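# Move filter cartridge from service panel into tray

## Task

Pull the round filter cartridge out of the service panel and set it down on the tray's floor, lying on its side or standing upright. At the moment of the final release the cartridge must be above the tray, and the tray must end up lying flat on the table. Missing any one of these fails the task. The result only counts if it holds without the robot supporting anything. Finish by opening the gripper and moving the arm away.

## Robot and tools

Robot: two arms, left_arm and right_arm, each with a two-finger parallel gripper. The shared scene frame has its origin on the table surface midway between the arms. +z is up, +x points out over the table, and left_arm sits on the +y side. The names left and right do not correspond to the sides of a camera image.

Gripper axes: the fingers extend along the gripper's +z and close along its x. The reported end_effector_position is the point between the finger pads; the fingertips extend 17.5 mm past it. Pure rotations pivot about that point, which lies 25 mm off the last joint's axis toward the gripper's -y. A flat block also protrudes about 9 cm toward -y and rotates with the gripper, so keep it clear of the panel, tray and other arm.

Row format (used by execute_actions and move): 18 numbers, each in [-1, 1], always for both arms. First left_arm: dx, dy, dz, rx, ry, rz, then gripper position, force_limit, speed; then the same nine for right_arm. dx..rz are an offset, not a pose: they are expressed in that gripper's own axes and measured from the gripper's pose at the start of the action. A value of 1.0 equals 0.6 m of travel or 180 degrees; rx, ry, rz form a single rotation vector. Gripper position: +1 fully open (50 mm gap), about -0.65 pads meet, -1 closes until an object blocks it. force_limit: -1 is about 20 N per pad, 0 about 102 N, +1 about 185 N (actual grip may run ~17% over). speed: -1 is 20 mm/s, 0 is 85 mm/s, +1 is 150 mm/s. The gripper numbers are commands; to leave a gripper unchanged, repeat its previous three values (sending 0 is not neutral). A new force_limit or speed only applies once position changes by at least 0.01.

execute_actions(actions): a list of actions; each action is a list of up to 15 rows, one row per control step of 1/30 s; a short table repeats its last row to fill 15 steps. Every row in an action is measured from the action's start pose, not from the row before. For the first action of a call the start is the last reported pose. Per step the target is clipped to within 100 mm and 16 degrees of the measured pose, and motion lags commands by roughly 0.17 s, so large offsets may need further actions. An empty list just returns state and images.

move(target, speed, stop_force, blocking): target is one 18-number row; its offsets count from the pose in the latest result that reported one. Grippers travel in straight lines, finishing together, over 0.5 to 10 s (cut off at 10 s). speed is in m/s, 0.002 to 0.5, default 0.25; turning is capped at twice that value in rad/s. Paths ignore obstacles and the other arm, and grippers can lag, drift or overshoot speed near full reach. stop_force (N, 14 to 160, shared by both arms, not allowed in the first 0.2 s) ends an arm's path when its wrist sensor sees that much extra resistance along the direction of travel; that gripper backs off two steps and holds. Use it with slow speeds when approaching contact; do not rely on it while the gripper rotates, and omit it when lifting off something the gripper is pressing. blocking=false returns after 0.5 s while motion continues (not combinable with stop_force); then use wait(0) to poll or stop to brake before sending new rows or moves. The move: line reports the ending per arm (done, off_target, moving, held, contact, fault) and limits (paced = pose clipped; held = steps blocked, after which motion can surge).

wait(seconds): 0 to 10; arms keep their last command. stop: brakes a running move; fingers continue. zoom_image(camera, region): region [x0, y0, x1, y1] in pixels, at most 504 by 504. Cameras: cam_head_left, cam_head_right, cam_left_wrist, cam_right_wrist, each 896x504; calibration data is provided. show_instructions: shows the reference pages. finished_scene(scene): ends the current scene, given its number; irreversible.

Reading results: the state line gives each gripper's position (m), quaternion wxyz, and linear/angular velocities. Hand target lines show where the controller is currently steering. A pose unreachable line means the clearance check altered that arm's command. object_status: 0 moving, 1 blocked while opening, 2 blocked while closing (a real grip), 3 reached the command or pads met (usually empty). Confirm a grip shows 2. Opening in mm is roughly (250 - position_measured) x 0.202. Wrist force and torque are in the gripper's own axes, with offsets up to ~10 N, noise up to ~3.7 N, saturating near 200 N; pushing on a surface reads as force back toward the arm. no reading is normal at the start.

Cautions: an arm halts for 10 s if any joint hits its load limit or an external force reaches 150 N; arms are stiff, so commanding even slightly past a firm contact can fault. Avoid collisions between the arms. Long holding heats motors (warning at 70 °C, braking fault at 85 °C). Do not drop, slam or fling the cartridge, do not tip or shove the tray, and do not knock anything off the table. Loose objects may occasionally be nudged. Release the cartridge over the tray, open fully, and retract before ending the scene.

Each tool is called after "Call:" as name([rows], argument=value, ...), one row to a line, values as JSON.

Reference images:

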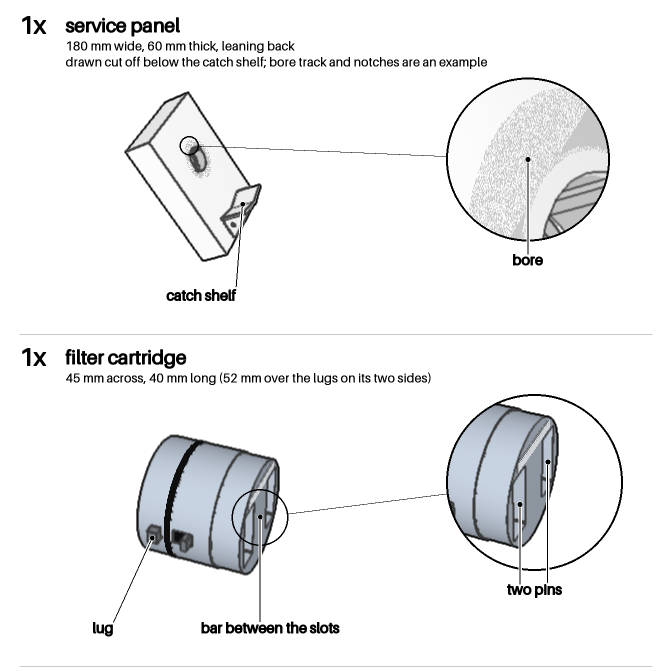

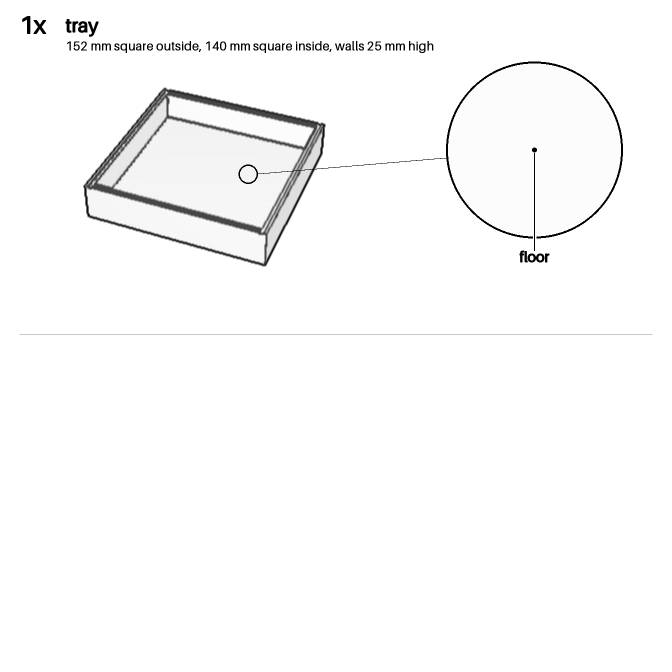

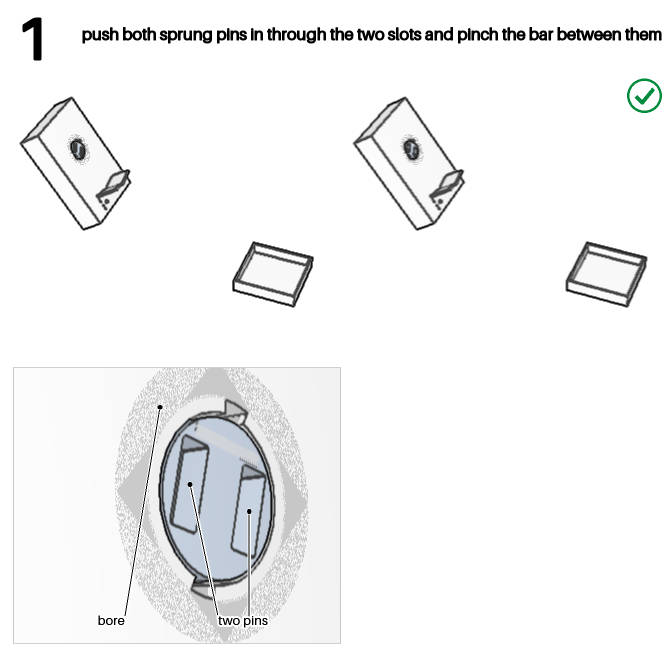

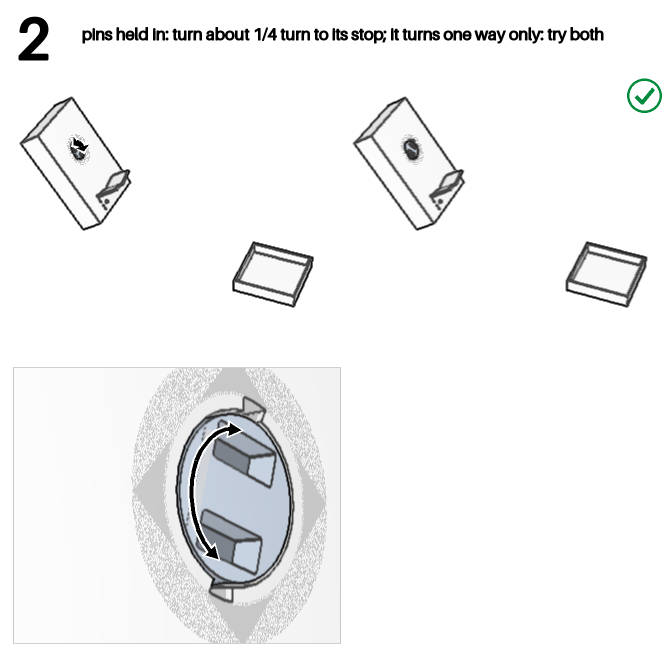

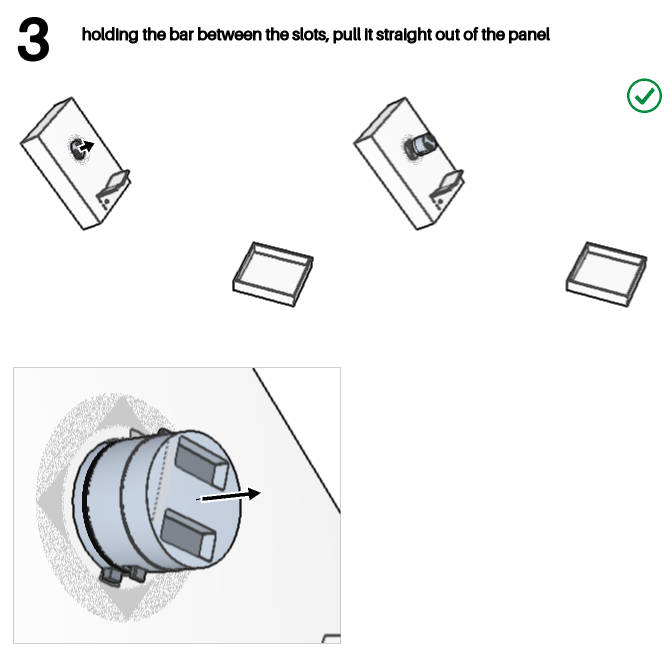

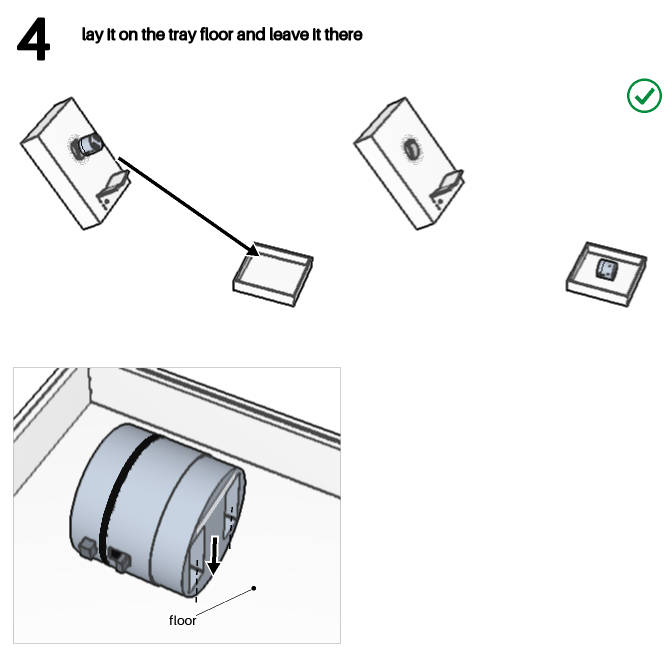

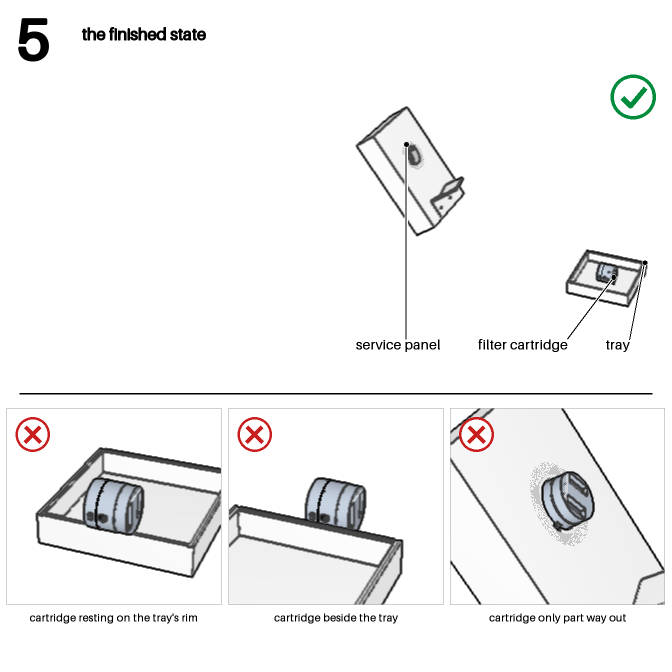

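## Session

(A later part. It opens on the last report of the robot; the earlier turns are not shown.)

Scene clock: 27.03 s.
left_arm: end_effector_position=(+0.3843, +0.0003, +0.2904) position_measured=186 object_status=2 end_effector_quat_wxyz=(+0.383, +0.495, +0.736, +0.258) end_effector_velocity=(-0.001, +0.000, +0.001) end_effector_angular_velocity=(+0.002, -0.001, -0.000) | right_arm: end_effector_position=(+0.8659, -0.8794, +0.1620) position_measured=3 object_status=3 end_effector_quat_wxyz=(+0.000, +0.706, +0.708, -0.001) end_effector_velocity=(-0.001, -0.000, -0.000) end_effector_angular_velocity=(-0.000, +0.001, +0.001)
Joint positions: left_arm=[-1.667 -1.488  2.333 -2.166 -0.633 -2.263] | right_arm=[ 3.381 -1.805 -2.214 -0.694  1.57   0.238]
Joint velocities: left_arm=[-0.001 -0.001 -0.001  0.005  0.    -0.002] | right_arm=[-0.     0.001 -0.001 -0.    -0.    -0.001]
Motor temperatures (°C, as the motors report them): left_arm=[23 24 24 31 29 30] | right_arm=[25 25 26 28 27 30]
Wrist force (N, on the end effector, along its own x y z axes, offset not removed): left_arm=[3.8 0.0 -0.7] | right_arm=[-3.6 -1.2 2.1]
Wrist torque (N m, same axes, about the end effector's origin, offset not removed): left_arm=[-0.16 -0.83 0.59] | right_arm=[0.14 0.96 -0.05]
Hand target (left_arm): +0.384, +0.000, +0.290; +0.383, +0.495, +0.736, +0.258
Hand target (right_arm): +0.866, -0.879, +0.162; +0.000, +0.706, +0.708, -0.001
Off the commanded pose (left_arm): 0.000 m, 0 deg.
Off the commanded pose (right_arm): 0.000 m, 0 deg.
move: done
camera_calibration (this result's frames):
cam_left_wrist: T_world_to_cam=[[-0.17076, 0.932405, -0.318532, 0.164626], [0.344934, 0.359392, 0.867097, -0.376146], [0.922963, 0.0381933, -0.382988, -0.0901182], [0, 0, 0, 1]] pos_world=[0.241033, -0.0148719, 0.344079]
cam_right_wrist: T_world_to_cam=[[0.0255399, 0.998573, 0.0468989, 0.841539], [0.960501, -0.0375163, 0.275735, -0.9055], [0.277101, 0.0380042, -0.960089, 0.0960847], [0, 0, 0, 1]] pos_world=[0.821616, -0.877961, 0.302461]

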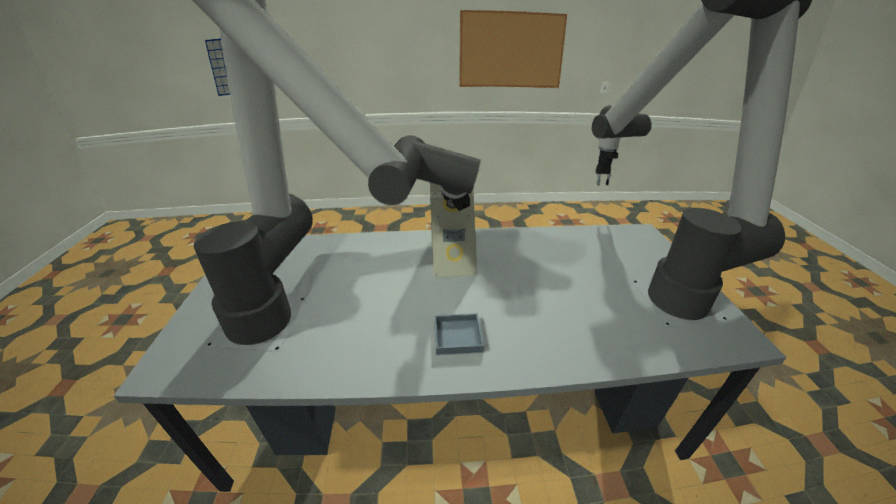

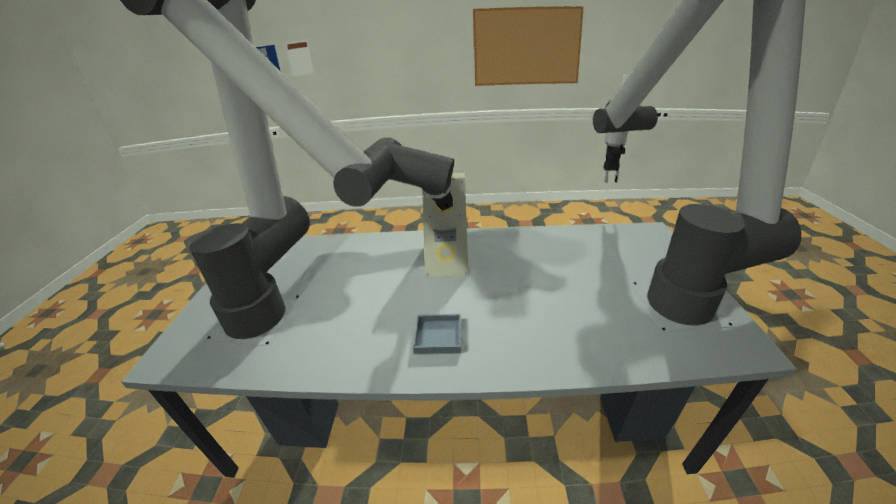

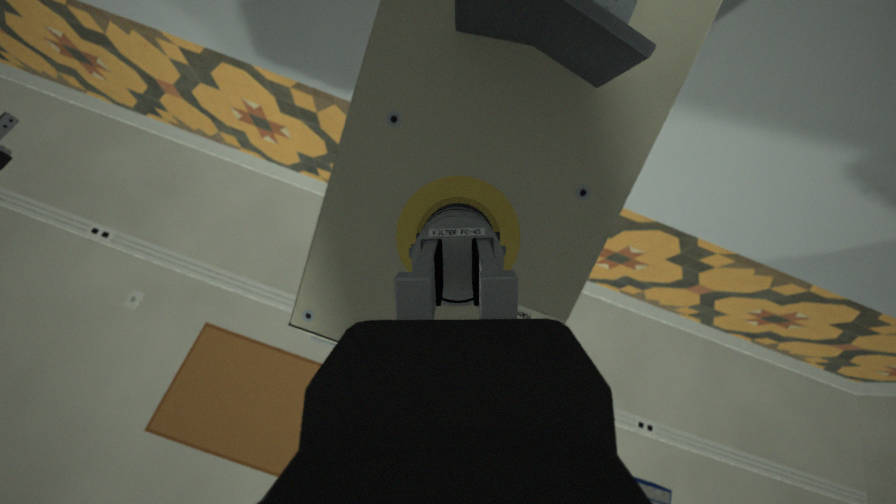

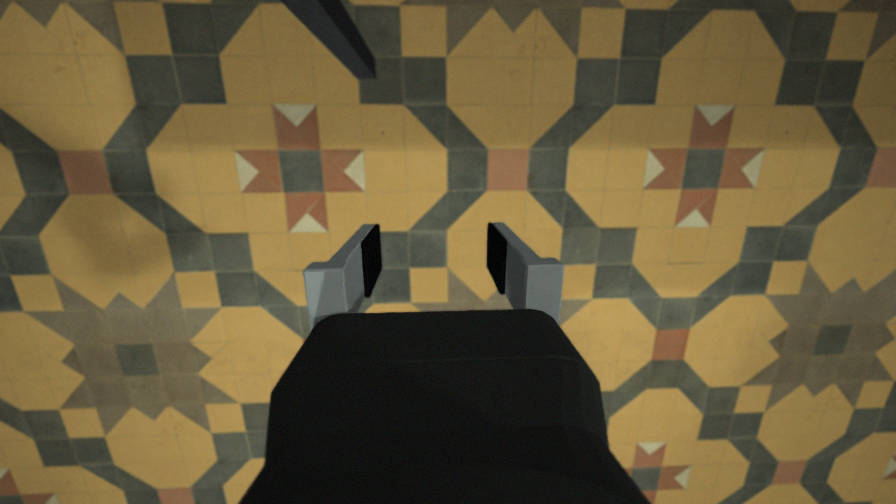

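Call:
move(target=[0.252,-0.568,-0.48,0.283,0.115,0,-1,0,-0.8,0,0,0,0,0,0,1,0,0])

Scene clock: 30.00 s.
left_arm: end_effector_position=(-0.0651, +0.0125, +0.1499) position_measured=186 object_status=2 end_effector_quat_wxyz=(-0.000, +0.558, +0.830, +0.001) end_effector_velocity=(-0.001, -0.000, -0.001) end_effector_angular_velocity=(-0.001, +0.001, +0.000) | right_arm: end_effector_position=(+0.8659, -0.8794, +0.1620) position_measured=3 object_status=3 end_effector_quat_wxyz=(+0.000, +0.706, +0.708, -0.001) end_effector_velocity=(+0.000, +0.000, -0.000) end_effector_angular_velocity=(-0.000, +0.000, +0.001)
Joint positions: left_arm=[-1.878 -1.443  2.384 -2.511 -1.571 -2.347] | right_arm=[ 3.381 -1.805 -2.214 -0.694  1.57   0.238]
Joint velocities: left_arm=[-0.001  0.001  0.001 -0.003 -0.001 -0.001] | right_arm=[ 0.    -0.     0.     0.    -0.    -0.001]
Motor temperatures (°C, as the motors report them): left_arm=[23 24 24 31 29 30] | right_arm=[25 25 26 28 27 30]
Wrist force (N, on the end effector, along its own x y z axes, offset not removed): left_arm=[0.9 -0.6 0.0] | right_arm=[-5.5 -2.3 4.4]
Wrist torque (N m, same axes, about the end effector's origin, offset not removed): left_arm=[-0.57 -0.46 0.51] | right_arm=[0.03 1.34 0.05]
Hand target (left_arm): -0.065, +0.013, +0.150; -0.000, +0.558, +0.830, +0.001
Hand target (right_arm): +0.866, -0.879, +0.162; +0.000, +0.706, +0.708, -0.001
Off the commanded pose (left_arm): 0.000 m, 0 deg.
Off the commanded pose (right_arm): 0.000 m, 0 deg.
move: done
camera_calibration (this result's frames):
cam_left_wrist: T_world_to_cam=[[-0.35885, 0.932448, -0.0420355, -0.0219152], [0.908121, 0.359188, 0.215173, 0.0306965], [0.215736, 0.0390414, -0.975671, 0.313258], [0, 0, 0, 1]] pos_world=[-0.103321, -0.00282111, 0.29811]
cam_right_wrist: T_world_to_cam=[[0.0255398, 0.998573, 0.0468989, 0.841539], [0.960501, -0.0375162, 0.275735, -0.9055], [0.277101, 0.0380042, -0.960089, 0.0960847], [0, 0, 0, 1]] pos_world=[0.821616, -0.87796, 0.302461]

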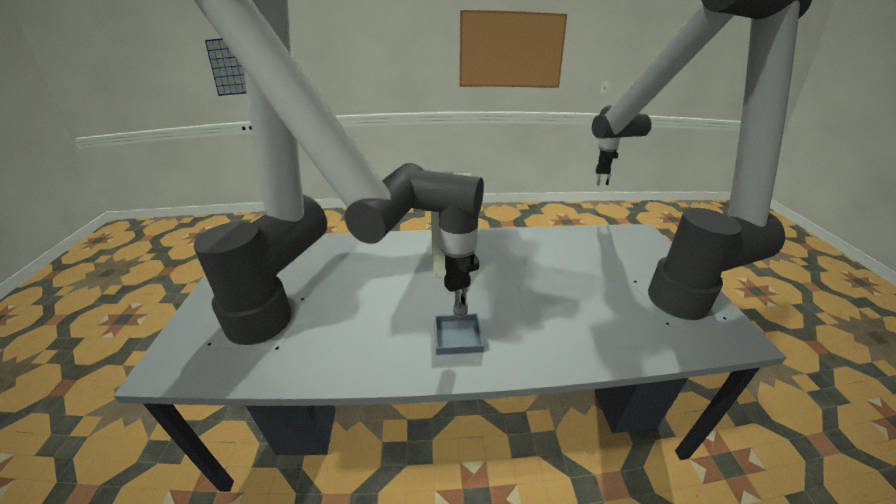

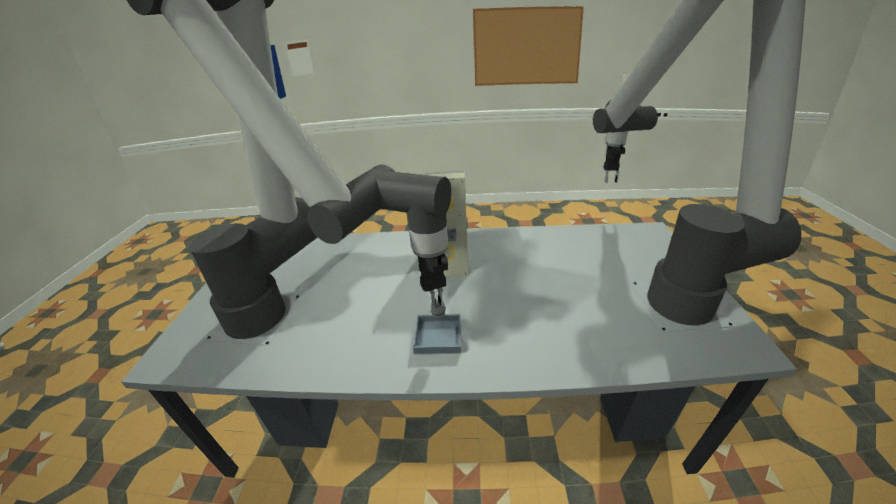

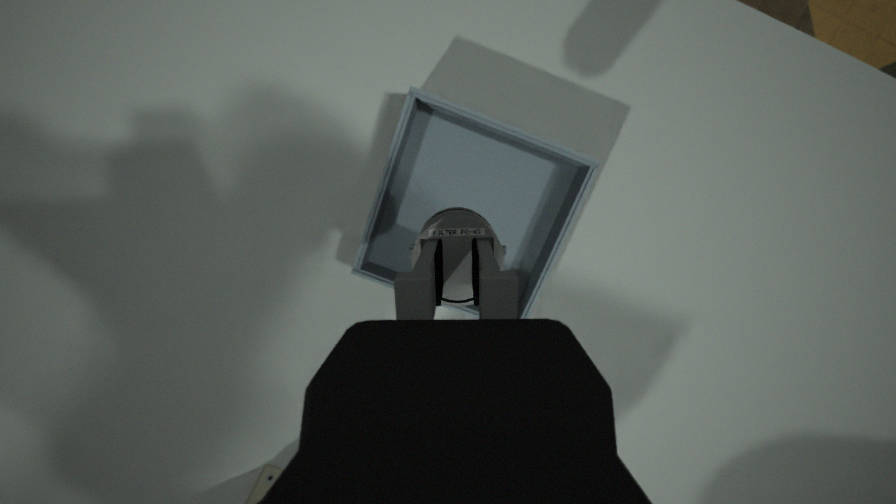

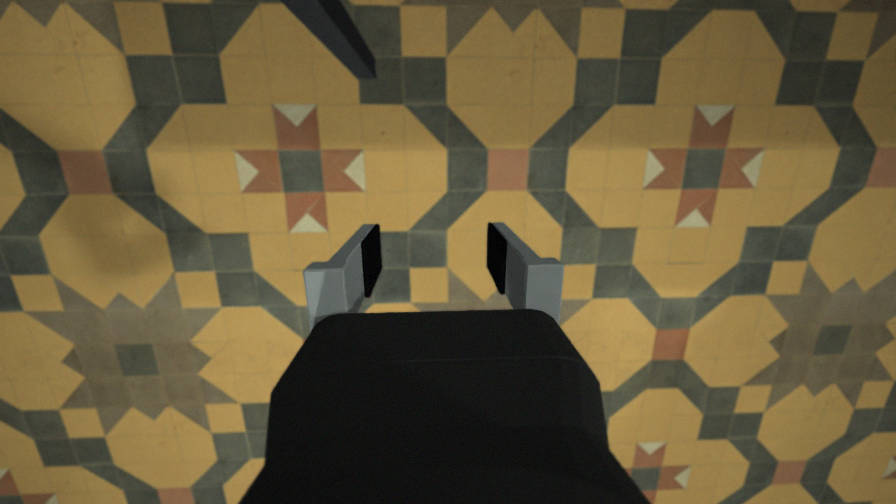

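Call:
move(target=[0.018,-0.012,0.13,0,0,0,-1,0,-0.8,0,0,0,0,0,0,1,0,0], speed=0.12)

Call:
move(target=[0,0,0.05,0,0,0,-1,0,-0.8,0,0,0,0,0,0,1,0,0], speed=0.005, stop_force=15)

Scene clock: 31.37 s.
left_arm: end_effector_position=(-0.0757, +0.0199, +0.0721) position_measured=186 object_status=2 end_effector_quat_wxyz=(-0.000, +0.558, +0.830, +0.001) end_effector_velocity=(-0.000, -0.000, -0.001) end_effector_angular_velocity=(-0.000, +0.001, +0.001) | right_arm: end_effector_position=(+0.8659, -0.8794, +0.1620) position_measured=3 object_status=3 end_effector_quat_wxyz=(+0.000, +0.706, +0.708, -0.001) end_effector_velocity=(+0.001, +0.000, +0.001) end_effector_angular_velocity=(+0.000, -0.001, -0.001)
Joint positions: left_arm=[-1.897 -1.334  2.434 -2.67  -1.571 -2.365] | right_arm=[ 3.381 -1.805 -2.214 -0.694  1.57   0.238]
Joint velocities: left_arm=[ 0.     0.002  0.001 -0.004 -0.001 -0.001] | right_arm=[-0.     0.     0.001  0.     0.     0.001]
Motor temperatures (°C, as the motors report them): left_arm=[23 24 24 31 29 30] | right_arm=[25 25 26 28 27 30]
Wrist force (N, on the end effector, along its own x y z axes, offset not removed): left_arm=[6.7 1.9 1.1] | right_arm=[-2.6 -2.0 1.9]
Wrist torque (N m, same axes, about the end effector's origin, offset not removed): left_arm=[0.03 -1.59 0.42] | right_arm=[0.12 0.73 -0.02]
Hand target (left_arm): -0.076, +0.020, +0.072; -0.000, +0.558, +0.830, +0.001
Hand target (right_arm): +0.866, -0.879, +0.162; +0.000, +0.706, +0.708, -0.001
Off the commanded pose (left_arm): 0.000 m, 0 deg.
Off the commanded pose (right_arm): 0.000 m, 0 deg.
move: done
camera_calibration (this result's frames):
cam_left_wrist: T_world_to_cam=[[-0.358851, 0.932453, -0.0419143, -0.0359126], [0.908151, 0.359167, 0.215083, 0.0543614], [0.215609, 0.0391183, -0.975696, 0.239336], [0, 0, 0, 1]] pos_world=[-0.113859, 0.0045996, 0.220321]
cam_right_wrist: T_world_to_cam=[[0.0255397, 0.998573, 0.046899, 0.841539], [0.960501, -0.0375161, 0.275735, -0.9055], [0.277101, 0.0380044, -0.960089, 0.0960847], [0, 0, 0, 1]] pos_world=[0.821616, -0.87796, 0.302461]

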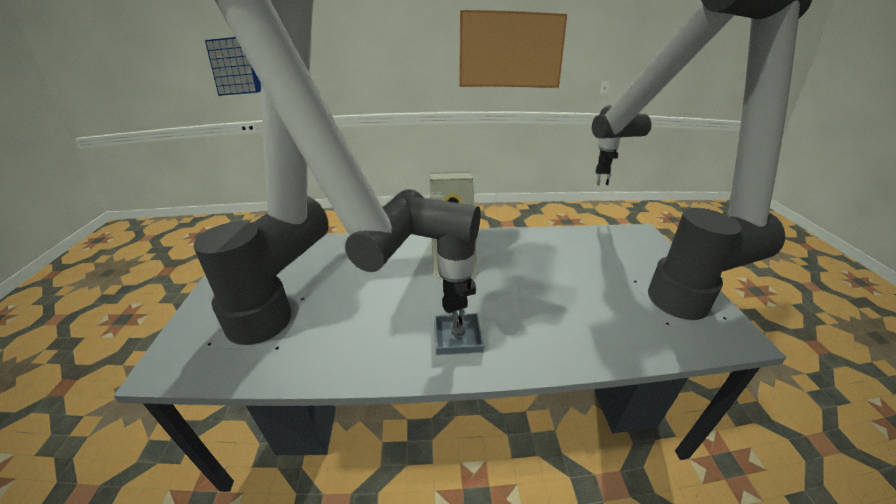

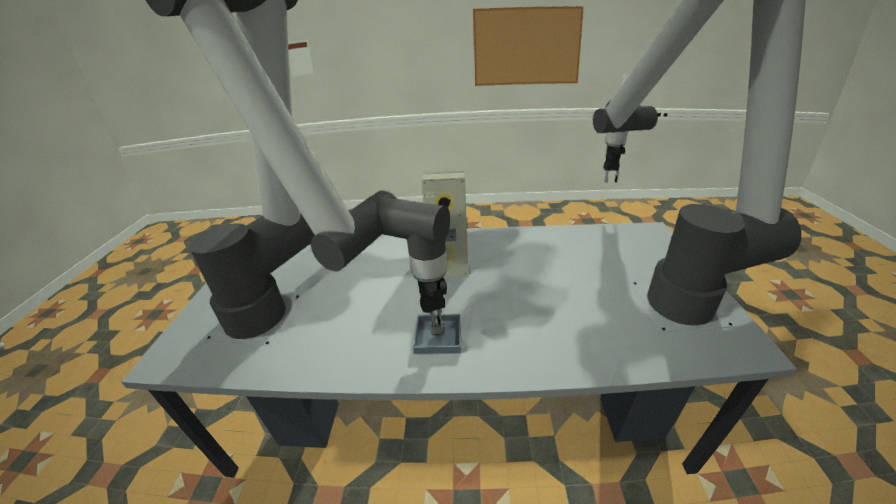

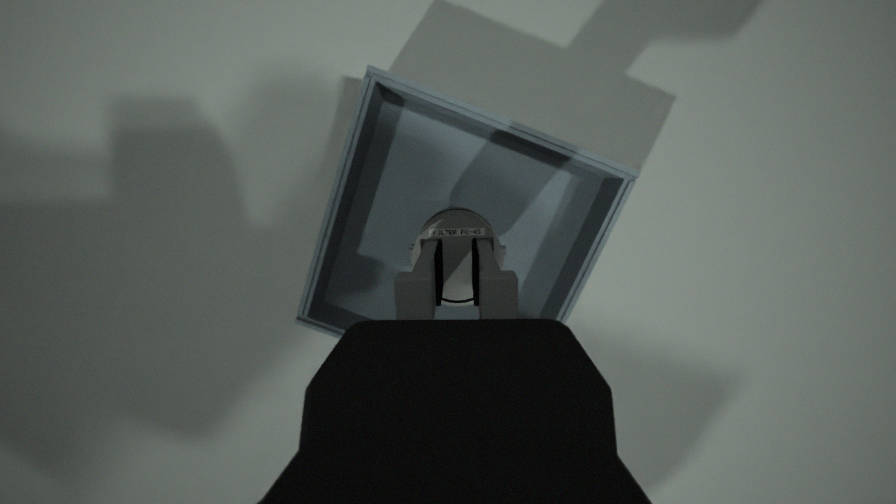

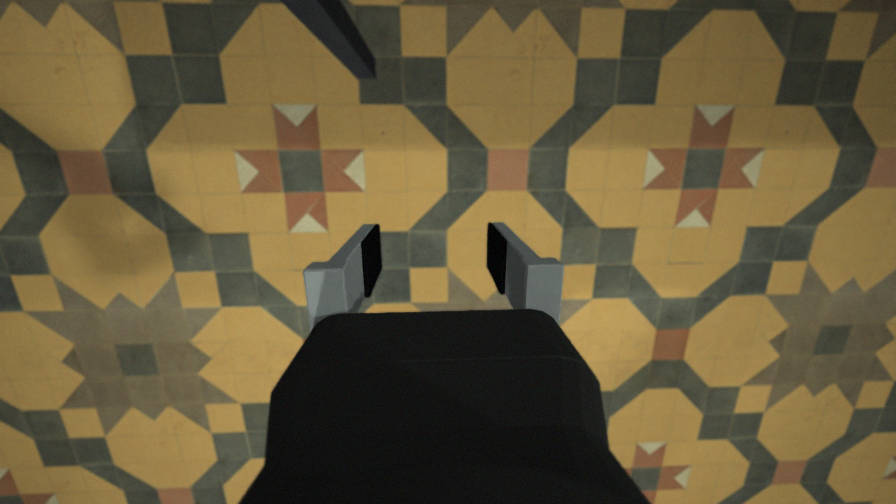

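Scene clock: 34.97 s.
left_arm: end_effector_position=(-0.0757, +0.0200, +0.0560) position_measured=186 object_status=2 end_effector_quat_wxyz=(-0.000, +0.558, +0.830, +0.001) end_effector_velocity=(+0.001, +0.001, +0.001) end_effector_angular_velocity=(+0.001, -0.002, +0.000) | right_arm: end_effector_position=(+0.8659, -0.8794, +0.1620) position_measured=3 object_status=3 end_effector_quat_wxyz=(+0.000, +0.706, +0.708, -0.001) end_effector_velocity=(+0.000, -0.000, +0.000) end_effector_angular_velocity=(+0.000, -0.000, +0.000)
Joint positions: left_arm=[-1.897 -1.308  2.442 -2.703 -1.571 -2.365] | right_arm=[ 3.381 -1.805 -2.214 -0.694  1.57   0.238]
Joint velocities: left_arm=[ 0.001 -0.002  0.     0.004  0.002  0.   ] | right_arm=[-0.    -0.     0.001 -0.    -0.    -0.   ]
Motor temperatures (°C, as the motors report them): left_arm=[23 24 24 31 29 30] | right_arm=[25 25 26 28 27 30]
Wrist force (N, on the end effector, along its own x y z axes, offset not removed): left_arm=[-4.2 9.5 -25.1] | right_arm=[-4.8 0.1 1.3]
Wrist torque (N m, same axes, about the end effector's origin, offset not removed): left_arm=[0.59 -0.79 0.32] | right_arm=[0.42 1.09 0.08]
Hand target (left_arm): -0.076, +0.020, +0.056; -0.000, +0.558, +0.830, +0.001
Hand target (right_arm): +0.866, -0.879, +0.162; +0.000, +0.706, +0.708, -0.001
Off the commanded pose (left_arm): 0.014 m, 0 deg.
Off the commanded pose (right_arm): 0.000 m, 0 deg.
move: contact (left_arm)
camera_calibration (this result's frames):
cam_left_wrist: T_world_to_cam=[[-0.358812, 0.932467, -0.0419397, -0.0366297], [0.908166, 0.359134, 0.215075, 0.0577949], [0.215612, 0.0390832, -0.975697, 0.223569], [0, 0, 0, 1]] pos_world=[-0.113835, 0.00466206, 0.204169]
cam_right_wrist: T_world_to_cam=[[0.0255398, 0.998573, 0.0468989, 0.841539], [0.960501, -0.0375162, 0.275735, -0.9055], [0.277101, 0.0380043, -0.960089, 0.0960847], [0, 0, 0, 1]] pos_world=[0.821616, -0.87796, 0.302461]

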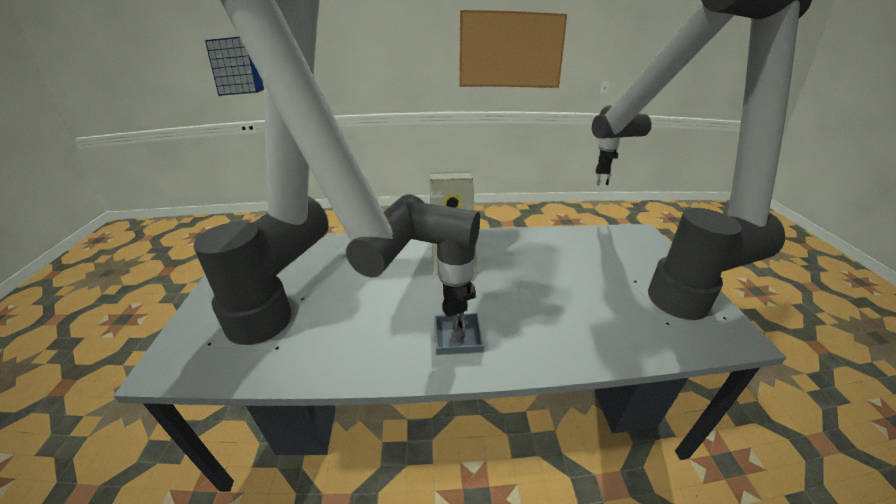

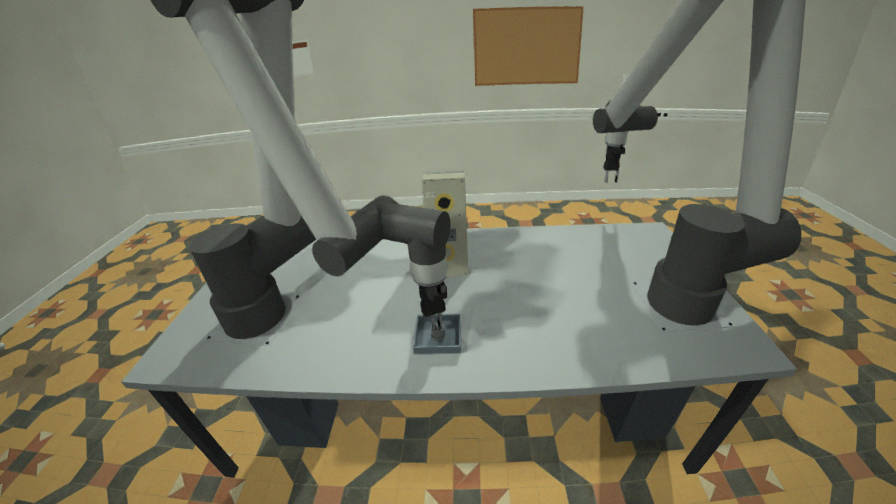

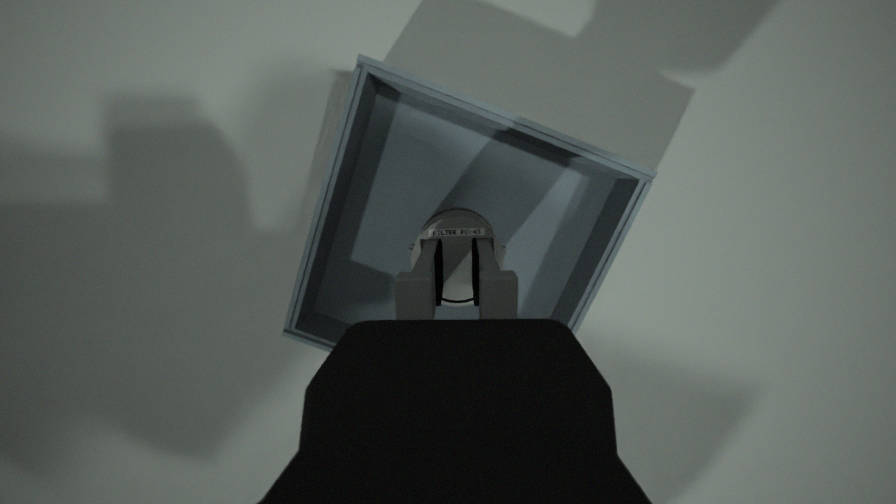

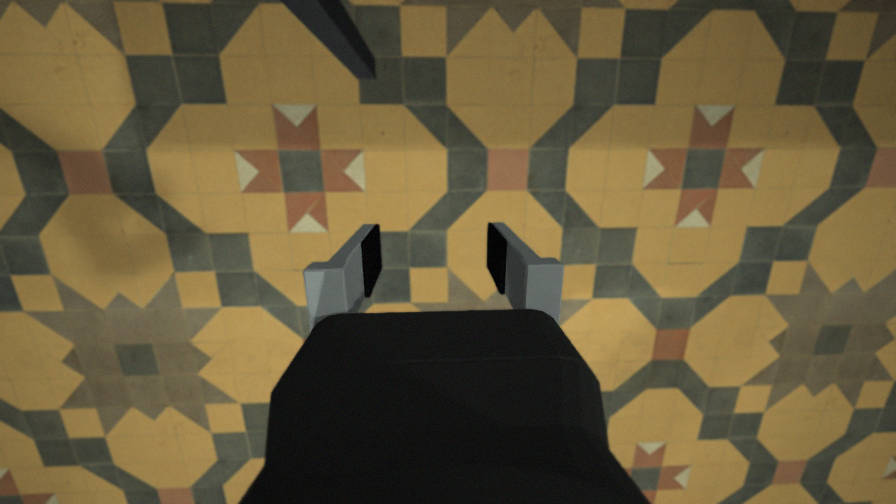

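Call:
move(target=[0,0,-0.0005,0,0,0,-0.1,0,-0.8,0,0,0,0,0,0,1,0,0])

Call:
move(target=[0,0,-0.22,0,0,0,-0.1,0,-0.8,0,0,0,0,0,0,1,0,0], speed=0.15)

Scene clock: 35.87 s.
left_arm: end_effector_position=(-0.0756, +0.0200, +0.0563) position_measured=167 object_status=3 end_effector_quat_wxyz=(-0.000, +0.558, +0.830, +0.001) end_effector_velocity=(-0.000, +0.000, -0.000) end_effector_angular_velocity=(+0.000, -0.001, -0.001) | right_arm: end_effector_position=(+0.8659, -0.8794, +0.1620) position_measured=3 object_status=3 end_effector_quat_wxyz=(+0.000, +0.706, +0.708, -0.001) end_effector_velocity=(-0.001, -0.000, -0.001) end_effector_angular_velocity=(-0.000, +0.001, +0.000)
Joint positions: left_arm=[-1.897 -1.308  2.442 -2.703 -1.571 -2.365] | right_arm=[ 3.381 -1.805 -2.214 -0.694  1.57   0.238]
Joint velocities: left_arm=[-0.001  0.    -0.     0.     0.    -0.   ] | right_arm=[ 0.    -0.001 -0.001  0.    -0.    -0.   ]
Motor temperatures (°C, as the motors report them): left_arm=[23 24 24 31 29 30] | right_arm=[25 25 26 28 27 30]
Wrist force (N, on the end effector, along its own x y z axes, offset not removed): left_arm=[1.0 5.3 -8.3] | right_arm=[-7.0 0.8 3.7]
Wrist torque (N m, same axes, about the end effector's origin, offset not removed): left_arm=[0.47 -0.35 0.54] | right_arm=[0.58 1.57 0.11]
Hand target (left_arm): -0.076, +0.020, +0.056; -0.000, +0.558, +0.830, +0.001
Hand target (right_arm): +0.866, -0.879, +0.162; +0.000, +0.706, +0.708, -0.001
Off the commanded pose (left_arm): 0.000 m, 0 deg.
Off the commanded pose (right_arm): 0.000 m, 0 deg.
move: done
camera_calibration (this result's frames):
cam_left_wrist: T_world_to_cam=[[-0.358811, 0.932469, -0.0419107, -0.0366385], [0.908162, 0.359126, 0.215103, 0.0577148], [0.215628, 0.0391195, -0.975692, 0.223839], [0, 0, 0, 1]] pos_world=[-0.113827, 0.00468089, 0.204447]
cam_right_wrist: T_world_to_cam=[[0.0255398, 0.998573, 0.0468989, 0.841539], [0.960501, -0.0375162, 0.275735, -0.9055], [0.277101, 0.0380043, -0.960089, 0.0960847], [0, 0, 0, 1]] pos_world=[0.821616, -0.87796, 0.302461]

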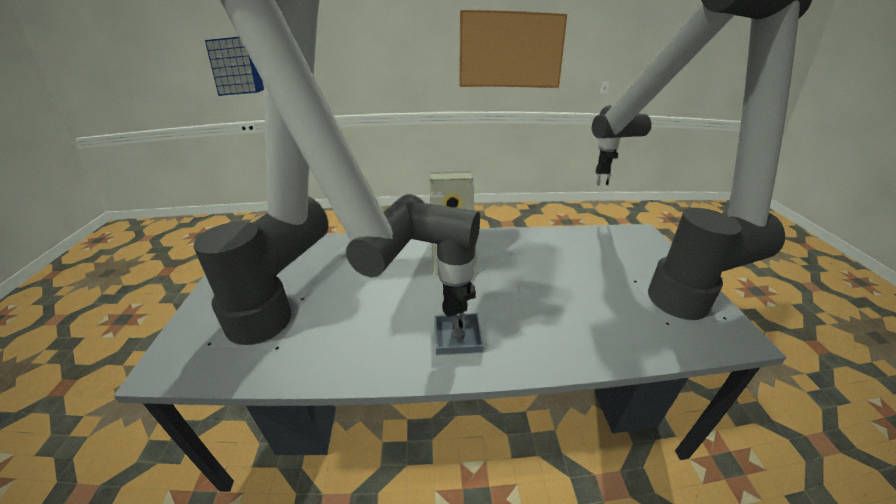

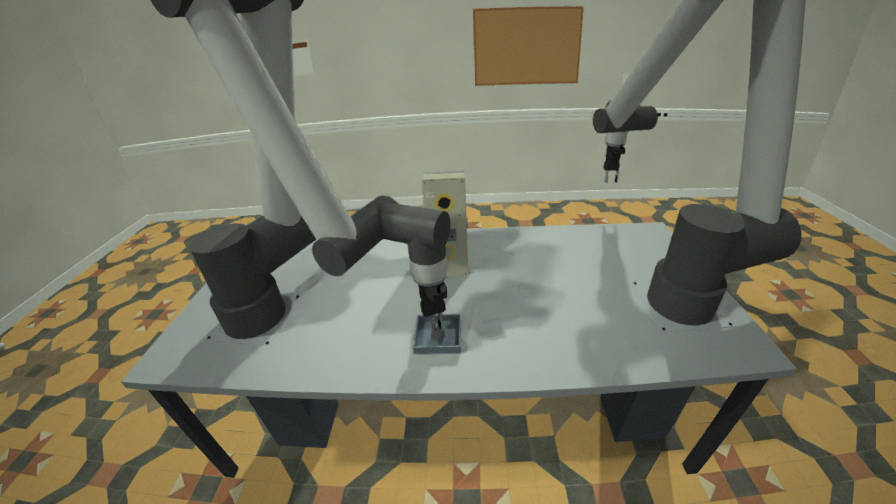

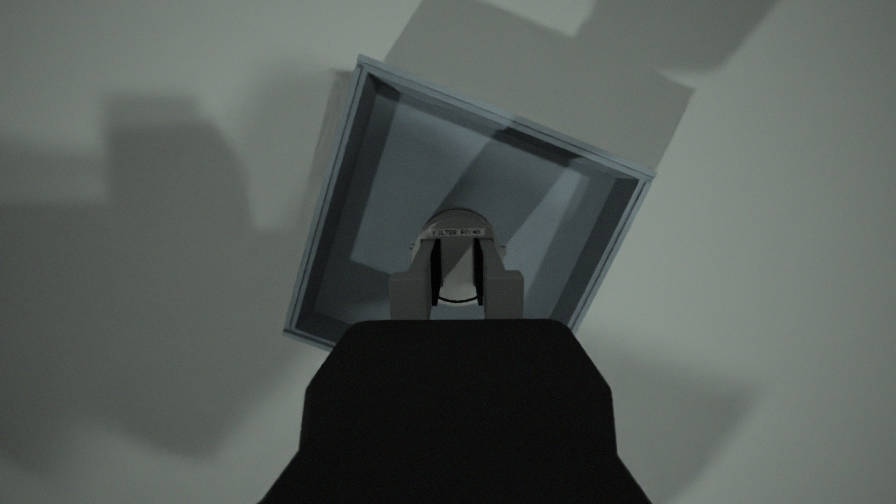

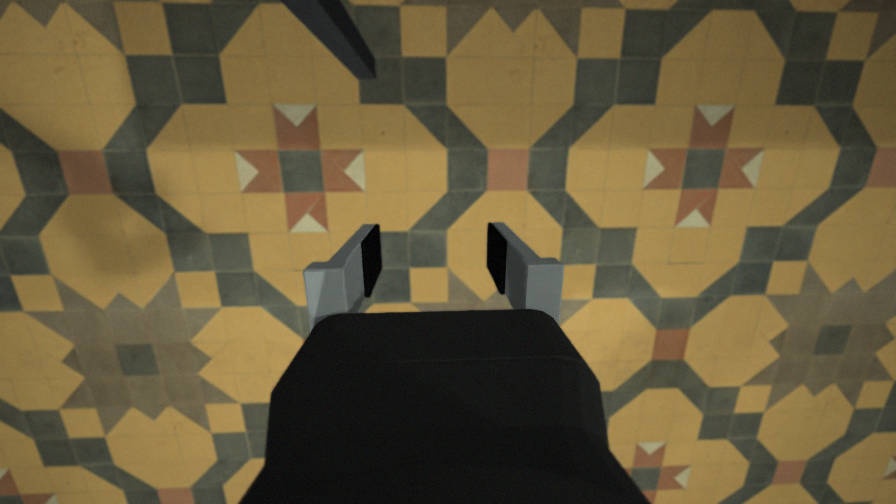

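Scene clock: 37.23 s.
left_arm: end_effector_position=(-0.0759, +0.0198, +0.1880) position_measured=167 object_status=3 end_effector_quat_wxyz=(-0.000, +0.558, +0.830, +0.001) end_effector_velocity=(-0.001, +0.000, +0.002) end_effector_angular_velocity=(+0.001, +0.002, -0.000) | right_arm: end_effector_position=(+0.8659, -0.8794, +0.1620) position_measured=3 object_status=3 end_effector_quat_wxyz=(+0.000, +0.706, +0.708, -0.001) end_effector_velocity=(-0.001, -0.000, -0.000) end_effector_angular_velocity=(+0.000, +0.000, -0.001)
Joint positions: left_arm=[-1.897 -1.5    2.367 -2.437 -1.571 -2.365] | right_arm=[ 3.381 -1.805 -2.214 -0.694  1.57   0.238]
Joint velocities: left_arm=[-0.001 -0.002 -0.001  0.003 -0.002 -0.001] | right_arm=[-0.     0.    -0.001  0.     0.     0.001]
Motor temperatures (°C, as the motors report them): left_arm=[23 24 24 31 29 30] | right_arm=[25 25 26 28 27 30]
Wrist force (N, on the end effector, along its own x y z axes, offset not removed): left_arm=[2.4 2.5 -3.5] | right_arm=[-5.9 -1.7 3.1]
Wrist torque (N m, same axes, about the end effector's origin, offset not removed): left_arm=[-0.14 -0.78 0.65] | right_arm=[0.14 1.42 0.08]
Hand target (left_arm): -0.076, +0.020, +0.188; -0.000, +0.558, +0.830, +0.001
Hand target (right_arm): +0.866, -0.879, +0.162; +0.000, +0.706, +0.708, -0.001
Off the commanded pose (left_arm): 0.000 m, 0 deg.
Off the commanded pose (right_arm): 0.000 m, 0 deg.
move: done
camera_calibration (this result's frames):
cam_left_wrist: T_world_to_cam=[[-0.358863, 0.93245, -0.0418896, -0.0310302], [0.90814, 0.359171, 0.215124, 0.029678], [0.215638, 0.0391583, -0.975688, 0.352442], [0, 0, 0, 1]] pos_world=[-0.114087, 0.00447362, 0.336189]
cam_right_wrist: T_world_to_cam=[[0.0255398, 0.998573, 0.0468992, 0.841539], [0.960501, -0.0375163, 0.275735, -0.9055], [0.277101, 0.0380045, -0.960089, 0.0960849], [0, 0, 0, 1]] pos_world=[0.821616, -0.87796, 0.302461]

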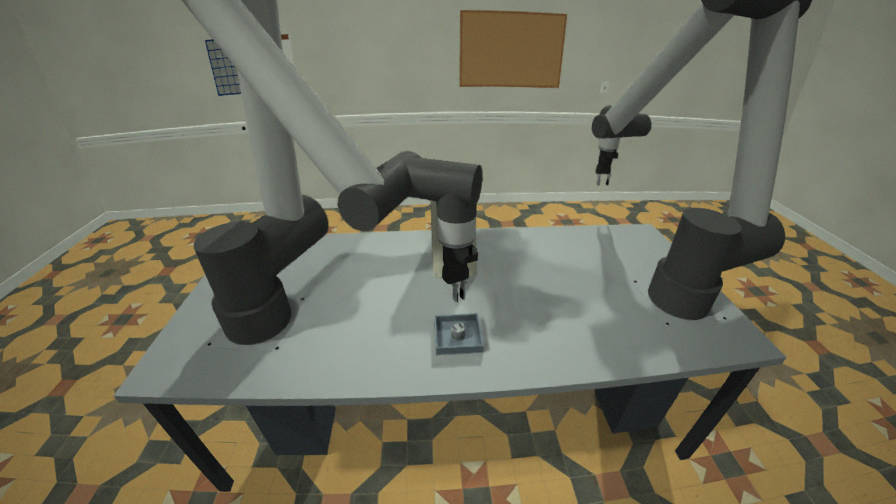

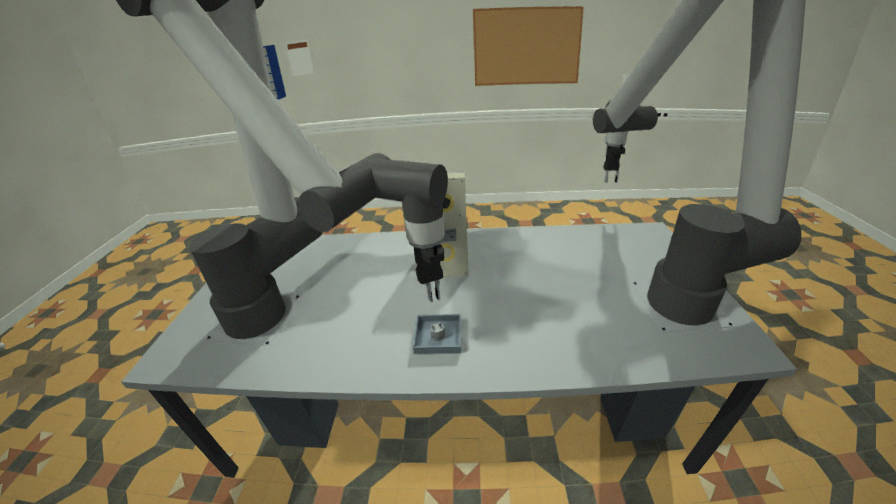

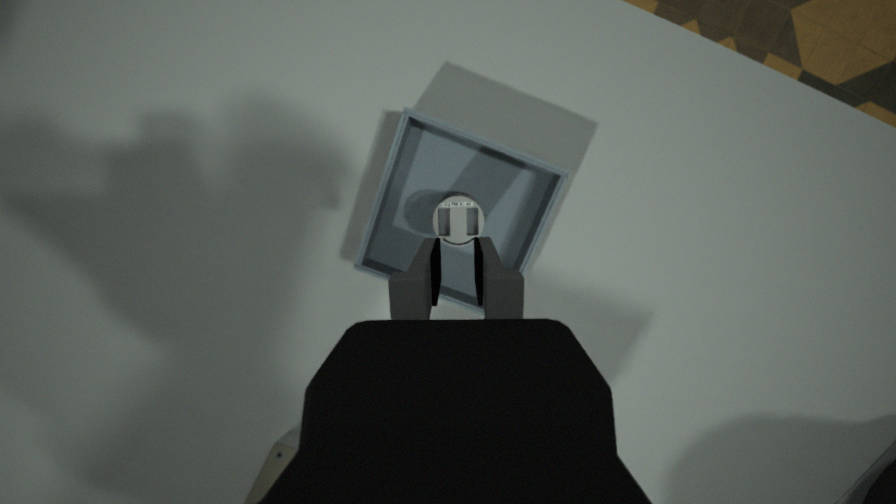

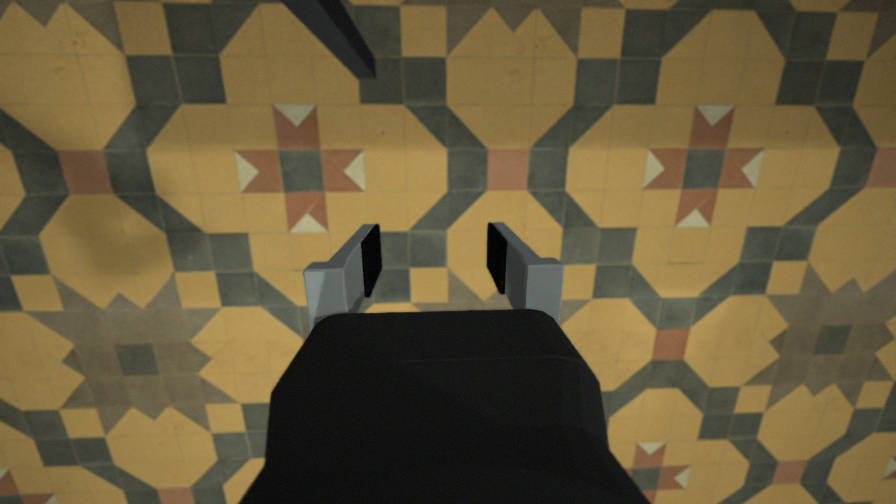

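Call:
finished_scene(scene=1)

The scene is finished: the task was done.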